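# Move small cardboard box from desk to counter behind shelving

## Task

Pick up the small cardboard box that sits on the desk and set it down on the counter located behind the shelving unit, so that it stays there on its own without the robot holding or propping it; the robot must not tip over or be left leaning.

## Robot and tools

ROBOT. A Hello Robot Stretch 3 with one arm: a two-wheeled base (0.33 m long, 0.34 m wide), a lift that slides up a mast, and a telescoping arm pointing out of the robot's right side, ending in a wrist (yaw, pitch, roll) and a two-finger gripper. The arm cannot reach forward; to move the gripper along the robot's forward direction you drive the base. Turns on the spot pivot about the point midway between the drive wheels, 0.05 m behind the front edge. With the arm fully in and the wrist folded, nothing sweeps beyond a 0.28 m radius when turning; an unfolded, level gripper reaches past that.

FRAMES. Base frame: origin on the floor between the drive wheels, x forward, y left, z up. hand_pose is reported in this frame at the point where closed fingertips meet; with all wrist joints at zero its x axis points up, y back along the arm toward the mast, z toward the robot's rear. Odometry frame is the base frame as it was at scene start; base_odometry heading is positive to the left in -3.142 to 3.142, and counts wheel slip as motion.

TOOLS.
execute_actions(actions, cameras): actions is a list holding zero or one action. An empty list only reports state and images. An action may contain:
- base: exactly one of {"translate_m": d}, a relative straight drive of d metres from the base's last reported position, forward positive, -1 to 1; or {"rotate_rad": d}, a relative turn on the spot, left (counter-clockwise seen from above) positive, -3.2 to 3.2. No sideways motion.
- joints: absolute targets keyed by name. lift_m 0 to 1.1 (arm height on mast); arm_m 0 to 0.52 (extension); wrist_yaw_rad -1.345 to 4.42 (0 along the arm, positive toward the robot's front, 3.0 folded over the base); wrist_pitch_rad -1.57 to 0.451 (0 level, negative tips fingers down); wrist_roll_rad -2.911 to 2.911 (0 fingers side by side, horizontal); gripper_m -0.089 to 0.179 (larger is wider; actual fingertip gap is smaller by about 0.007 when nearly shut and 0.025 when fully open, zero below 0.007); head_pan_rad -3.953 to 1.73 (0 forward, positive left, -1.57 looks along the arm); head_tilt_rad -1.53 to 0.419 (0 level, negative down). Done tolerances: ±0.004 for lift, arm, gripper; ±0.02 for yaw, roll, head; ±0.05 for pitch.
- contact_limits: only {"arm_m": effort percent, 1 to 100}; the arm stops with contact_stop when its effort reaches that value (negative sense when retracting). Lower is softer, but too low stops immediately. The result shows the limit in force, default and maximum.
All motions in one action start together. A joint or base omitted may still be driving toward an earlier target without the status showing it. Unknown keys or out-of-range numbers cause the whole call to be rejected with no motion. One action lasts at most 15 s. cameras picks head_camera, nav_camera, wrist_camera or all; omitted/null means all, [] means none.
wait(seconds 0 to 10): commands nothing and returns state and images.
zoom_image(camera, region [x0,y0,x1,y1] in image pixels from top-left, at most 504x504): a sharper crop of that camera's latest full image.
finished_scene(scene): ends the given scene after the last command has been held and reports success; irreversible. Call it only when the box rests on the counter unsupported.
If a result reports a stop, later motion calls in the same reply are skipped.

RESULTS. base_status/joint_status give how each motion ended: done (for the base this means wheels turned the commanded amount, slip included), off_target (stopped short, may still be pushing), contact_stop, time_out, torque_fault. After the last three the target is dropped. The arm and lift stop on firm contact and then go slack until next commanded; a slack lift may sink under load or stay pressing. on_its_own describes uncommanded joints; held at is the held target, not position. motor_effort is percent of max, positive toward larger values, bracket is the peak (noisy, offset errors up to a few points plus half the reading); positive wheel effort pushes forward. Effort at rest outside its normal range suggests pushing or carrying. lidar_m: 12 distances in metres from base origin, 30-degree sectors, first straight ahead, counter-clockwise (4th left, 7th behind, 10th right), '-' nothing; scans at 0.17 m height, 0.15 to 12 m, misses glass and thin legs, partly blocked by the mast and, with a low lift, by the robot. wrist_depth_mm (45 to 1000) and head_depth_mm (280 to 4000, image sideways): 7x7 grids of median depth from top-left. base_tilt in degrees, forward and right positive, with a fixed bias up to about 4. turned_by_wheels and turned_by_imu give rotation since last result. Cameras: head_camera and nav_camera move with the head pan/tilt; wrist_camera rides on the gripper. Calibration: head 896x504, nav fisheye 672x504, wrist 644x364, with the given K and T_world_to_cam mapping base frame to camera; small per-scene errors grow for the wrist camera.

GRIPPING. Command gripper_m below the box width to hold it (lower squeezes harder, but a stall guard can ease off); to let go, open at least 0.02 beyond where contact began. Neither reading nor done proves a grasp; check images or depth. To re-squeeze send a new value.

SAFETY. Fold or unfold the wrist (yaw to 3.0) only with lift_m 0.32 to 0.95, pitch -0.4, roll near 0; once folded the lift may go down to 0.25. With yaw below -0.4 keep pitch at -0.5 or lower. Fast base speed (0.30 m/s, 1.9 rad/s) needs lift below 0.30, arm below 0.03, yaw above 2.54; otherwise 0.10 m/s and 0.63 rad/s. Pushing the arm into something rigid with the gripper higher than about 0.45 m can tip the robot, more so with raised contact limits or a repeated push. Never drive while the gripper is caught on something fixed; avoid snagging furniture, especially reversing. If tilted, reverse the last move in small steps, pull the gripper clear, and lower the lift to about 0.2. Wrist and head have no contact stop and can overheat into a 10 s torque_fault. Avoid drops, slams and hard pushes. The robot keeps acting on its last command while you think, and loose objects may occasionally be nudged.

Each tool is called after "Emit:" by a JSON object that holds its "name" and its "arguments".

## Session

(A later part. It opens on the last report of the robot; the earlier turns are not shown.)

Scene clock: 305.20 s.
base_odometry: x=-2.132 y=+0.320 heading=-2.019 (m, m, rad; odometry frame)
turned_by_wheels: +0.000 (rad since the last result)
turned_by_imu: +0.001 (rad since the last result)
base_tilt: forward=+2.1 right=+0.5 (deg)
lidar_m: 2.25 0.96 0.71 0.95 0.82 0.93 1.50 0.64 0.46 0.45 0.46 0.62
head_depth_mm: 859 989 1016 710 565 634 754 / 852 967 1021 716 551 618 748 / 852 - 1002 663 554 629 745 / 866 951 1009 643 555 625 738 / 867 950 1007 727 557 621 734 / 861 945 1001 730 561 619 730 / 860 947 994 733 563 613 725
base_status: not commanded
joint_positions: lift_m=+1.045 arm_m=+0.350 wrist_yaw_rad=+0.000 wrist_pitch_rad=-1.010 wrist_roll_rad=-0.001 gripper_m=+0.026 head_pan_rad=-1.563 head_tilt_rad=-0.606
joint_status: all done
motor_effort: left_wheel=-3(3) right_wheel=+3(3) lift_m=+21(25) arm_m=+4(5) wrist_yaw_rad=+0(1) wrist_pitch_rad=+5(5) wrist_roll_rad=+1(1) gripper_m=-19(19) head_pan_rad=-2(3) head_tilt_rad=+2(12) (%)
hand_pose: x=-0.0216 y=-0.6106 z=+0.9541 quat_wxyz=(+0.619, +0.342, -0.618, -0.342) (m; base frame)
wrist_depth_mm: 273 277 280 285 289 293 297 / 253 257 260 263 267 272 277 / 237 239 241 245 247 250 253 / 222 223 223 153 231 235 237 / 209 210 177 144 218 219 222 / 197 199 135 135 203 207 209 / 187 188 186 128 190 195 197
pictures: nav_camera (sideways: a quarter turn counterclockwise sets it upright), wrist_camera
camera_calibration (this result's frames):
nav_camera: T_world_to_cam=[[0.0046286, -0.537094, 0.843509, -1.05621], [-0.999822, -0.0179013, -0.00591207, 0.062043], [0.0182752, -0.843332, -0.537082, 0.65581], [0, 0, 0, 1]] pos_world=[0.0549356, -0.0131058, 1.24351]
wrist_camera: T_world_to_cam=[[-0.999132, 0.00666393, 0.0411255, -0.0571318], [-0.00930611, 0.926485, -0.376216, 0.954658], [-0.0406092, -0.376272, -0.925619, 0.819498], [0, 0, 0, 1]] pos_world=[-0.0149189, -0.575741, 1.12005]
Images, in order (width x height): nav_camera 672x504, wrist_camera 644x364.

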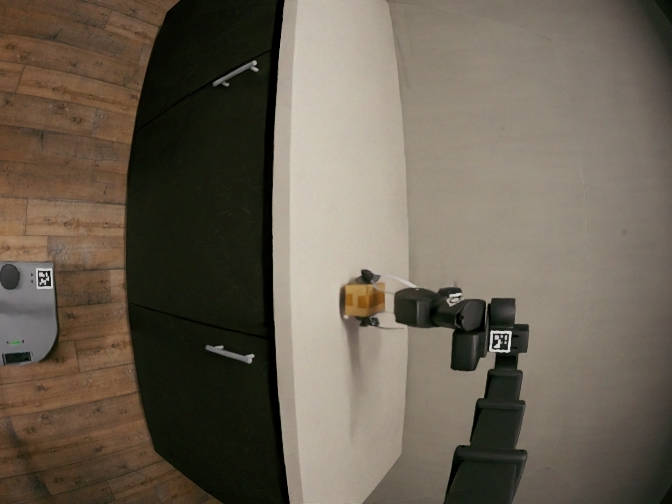

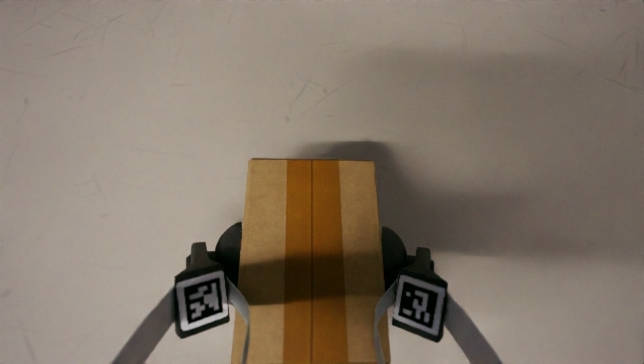

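Emit:
{"name": "execute_actions", "arguments": {"actions": [{"joints": {"lift_m": 1.025}}], "cameras": ["wrist_camera"]}}

Scene clock: 313.83 s.
base_odometry: x=-2.132 y=+0.320 heading=-2.019 (m, m, rad; odometry frame)
turned_by_wheels: +0.000 (rad since the last result)
turned_by_imu: +0.001 (rad since the last result)
base_tilt: forward=+2.2 right=+0.6 (deg)
lidar_m: 2.25 0.96 0.72 0.95 0.82 0.93 1.50 0.65 0.46 0.45 0.46 0.62
head_depth_mm: 872 - 956 710 566 634 753 / 866 - 961 715 550 618 746 / 862 - 968 674 554 627 744 / 870 965 1008 640 555 624 741 / 868 949 1003 726 558 620 737 / 864 951 1002 729 560 617 729 / 861 942 998 735 562 615 723
base_status: not commanded
joint_positions: lift_m=+1.025 arm_m=+0.350 wrist_yaw_rad=+0.000 wrist_pitch_rad=-1.010 wrist_roll_rad=-0.001 gripper_m=+0.026 head_pan_rad=-1.563 head_tilt_rad=-0.606
joint_status: all done
motor_effort: left_wheel=-4(3) right_wheel=+3(3) lift_m=+21(19) arm_m=+4(4) wrist_yaw_rad=+0(1) wrist_pitch_rad=+5(5) wrist_roll_rad=+1(1) gripper_m=-19(19) head_pan_rad=-3(3) head_tilt_rad=+1(2) (%)
hand_pose: x=-0.0216 y=-0.6106 z=+0.9341 quat_wxyz=(+0.619, +0.342, -0.618, -0.342) (m; base frame)
wrist_depth_mm: 247 250 254 258 261 266 269 / 231 233 236 237 242 246 249 / 216 216 219 222 225 227 230 / 200 203 203 153 209 213 215 / 189 190 167 144 197 200 201 / 178 180 135 135 184 187 189 / 169 170 168 127 172 178 179
pictures: wrist_camera
camera_calibration (this result's frames):
wrist_camera: T_world_to_cam=[[-0.999132, 0.00666065, 0.0411263, -0.0563114], [-0.00930571, 0.92652, -0.376131, 0.947047], [-0.0406096, -0.376187, -0.925654, 0.801058], [0, 0, 0, 1]] pos_world=[-0.0149189, -0.575736, 1.10003]
Images, in order (width x height): wrist_camera 644x364.

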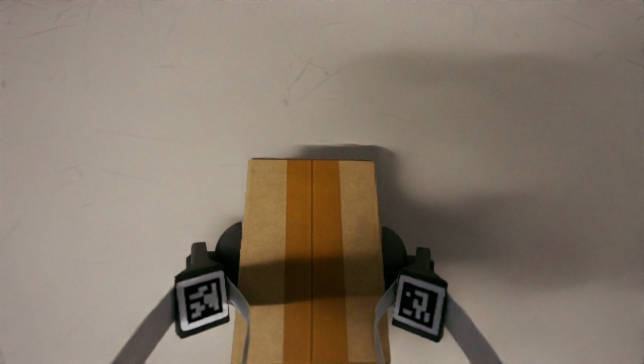

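The box is right at the surface now. Releasing.

Emit:
{"name": "execute_actions", "arguments": {"actions": [{"joints": {"gripper_m": 0.12}}], "cameras": ["wrist_camera"]}}

Emit:
{"name": "execute_actions", "arguments": {"actions": [{"joints": {"lift_m": 1.095, "arm_m": 0.25}}]}}

Scene clock: 317.10 s.
base_odometry: x=-2.132 y=+0.320 heading=-2.019 (m, m, rad; odometry frame)
turned_by_wheels: +0.000 (rad since the last result)
turned_by_imu: +0.001 (rad since the last result)
base_tilt: forward=+2.4 right=+0.6 (deg)
lidar_m: 2.25 0.96 0.71 0.96 0.82 0.93 1.50 0.65 0.46 0.45 0.46 0.62
head_depth_mm: 874 - 956 710 566 634 750 / 865 - 967 714 551 619 749 / 864 - 996 659 552 627 744 / 872 959 1019 655 556 624 737 / 870 952 1008 727 558 622 735 / 866 943 1001 731 560 617 728 / 860 943 996 737 562 613 726
base_status: not commanded
joint_positions: lift_m=+1.025 arm_m=+0.350 wrist_yaw_rad=+0.000 wrist_pitch_rad=-1.010 wrist_roll_rad=-0.001 gripper_m=+0.120 head_pan_rad=-1.563 head_tilt_rad=-0.606
joint_status: all done
motor_effort: left_wheel=-3(3) right_wheel=+3(3) lift_m=+21(21) arm_m=+3(4) wrist_yaw_rad=+1(0) wrist_pitch_rad=+5(5) wrist_roll_rad=+1(1) gripper_m=+0(91) head_pan_rad=-3(3) head_tilt_rad=+1(2) (%)
hand_pose: x=-0.0216 y=-0.6106 z=+0.9341 quat_wxyz=(+0.619, +0.342, -0.618, -0.342) (m; base frame)
wrist_depth_mm: 248 251 255 259 263 264 270 / 230 233 237 238 241 246 248 / 214 216 220 224 223 227 230 / 202 204 203 154 210 212 215 / 189 191 191 144 198 199 202 / 179 - 158 136 184 189 190 / 170 169 149 128 174 175 179
pictures: wrist_camera
camera_calibration (this result's frames):
wrist_camera: T_world_to_cam=[[-0.999132, 0.00666335, 0.0411261, -0.0563098], [-0.00930323, 0.926519, -0.376133, 0.94705], [-0.0406104, -0.376189, -0.925653, 0.801055], [0, 0, 0, 1]] pos_world=[-0.0149191, -0.575737, 1.10003]
Images, in order (width x height): wrist_camera 644x364.

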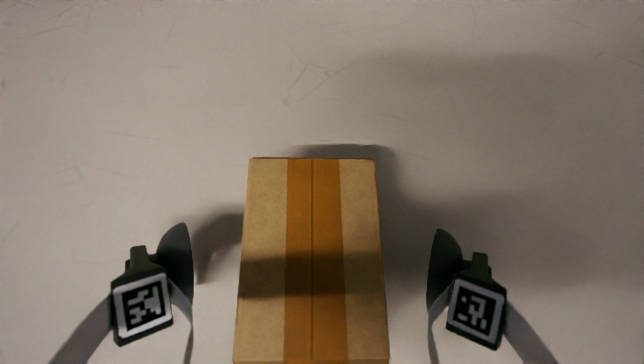

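Scene clock: 319.07 s.
base_odometry: x=-2.132 y=+0.320 heading=-2.019 (m, m, rad; odometry frame)
turned_by_wheels: +0.000 (rad since the last result)
turned_by_imu: +0.000 (rad since the last result)
base_tilt: forward=+2.2 right=+0.5 (deg)
lidar_m: 2.25 0.96 0.71 0.95 0.82 0.93 1.50 0.65 0.47 0.45 0.46 0.62
head_depth_mm: 900 986 1010 709 565 634 754 / - 991 1016 701 549 619 750 / - - - 686 553 627 744 / 875 952 1008 666 554 624 741 / 865 952 1004 700 557 621 733 / 867 944 1000 730 559 617 730 / 864 945 1001 735 561 614 723
base_status: not commanded
joint_positions: lift_m=+1.095 arm_m=+0.250 wrist_yaw_rad=+0.000 wrist_pitch_rad=-1.010 wrist_roll_rad=-0.001 gripper_m=+0.120 head_pan_rad=-1.563 head_tilt_rad=-0.606
joint_status: all done
motor_effort: left_wheel=-3(3) right_wheel=+3(3) lift_m=+26(25) arm_m=-3(1) wrist_yaw_rad=-1(0) wrist_pitch_rad=+5(5) wrist_roll_rad=+0(1) gripper_m=+0(0) head_pan_rad=-3(3) head_tilt_rad=+1(2) (%)
hand_pose: x=-0.0216 y=-0.5111 z=+1.0037 quat_wxyz=(+0.619, +0.342, -0.618, -0.342) (m; base frame)
wrist_depth_mm: 339 342 344 353 356 363 367 / 313 317 320 324 330 335 339 / 292 294 299 246 306 310 314 / 271 275 279 233 287 289 291 / 258 263 263 264 268 271 275 / 244 - 247 251 253 257 258 / 232 230 234 237 238 237 243
pictures: head_camera (sideways: a quarter turn clockwise sets it upright), nav_camera (sideways: a quarter turn counterclockwise sets it upright), wrist_camera
camera_calibration (this result's frames):
head_camera: T_world_to_cam=[[-0.00698036, 0.553057, -0.833114, 1.09842], [0.99991, 0.0133995, 0.000517299, -0.00855767], [0.0114494, -0.833035, -0.553101, 0.679161], [0, 0, 0, 1]] pos_world=[0.00844825, -0.0416077, 1.29075]
nav_camera: T_world_to_cam=[[0.00462845, -0.537066, 0.843528, -1.05623], [-0.999822, -0.0179016, -0.00591172, 0.0620425], [0.0182755, -0.84335, -0.537053, 0.655773], [0, 0, 0, 1]] pos_world=[0.0549357, -0.0131078, 1.24351]
wrist_camera: T_world_to_cam=[[-0.999133, 0.00653204, 0.041126, -0.0598896], [-0.00942499, 0.926518, -0.376133, 0.881092], [-0.0405609, -0.376195, -0.925652, 0.90296], [0, 0, 0, 1]] pos_world=[-0.0149085, -0.476268, 1.1697]
Images, in order (width x height): head_camera 896x504, nav_camera 672x504, wrist_camera 644x364.

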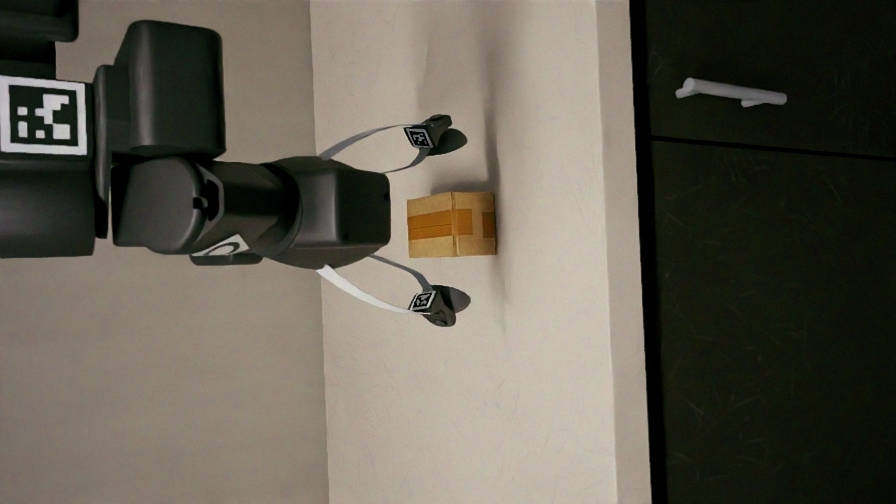

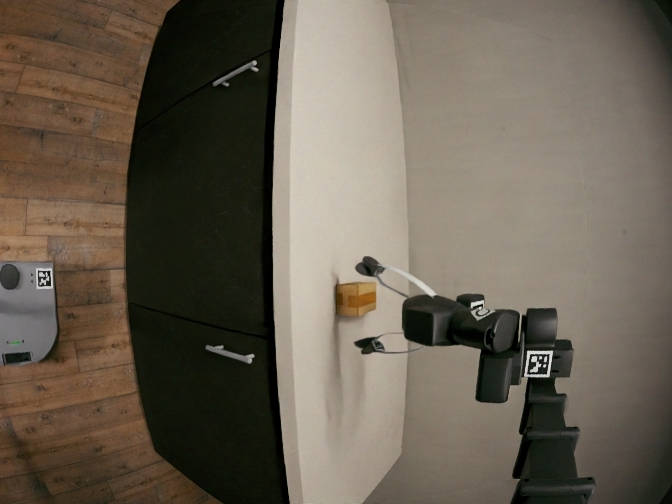

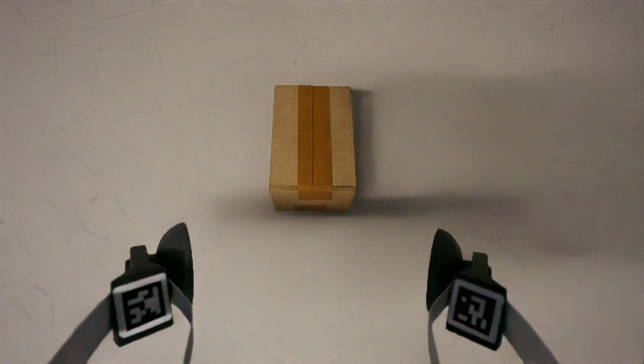

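The box rests on the counter, clear of the gripper.

Emit:
{"name": "finished_scene", "arguments": {"scene": 1}}

The scene is finished: the task was done.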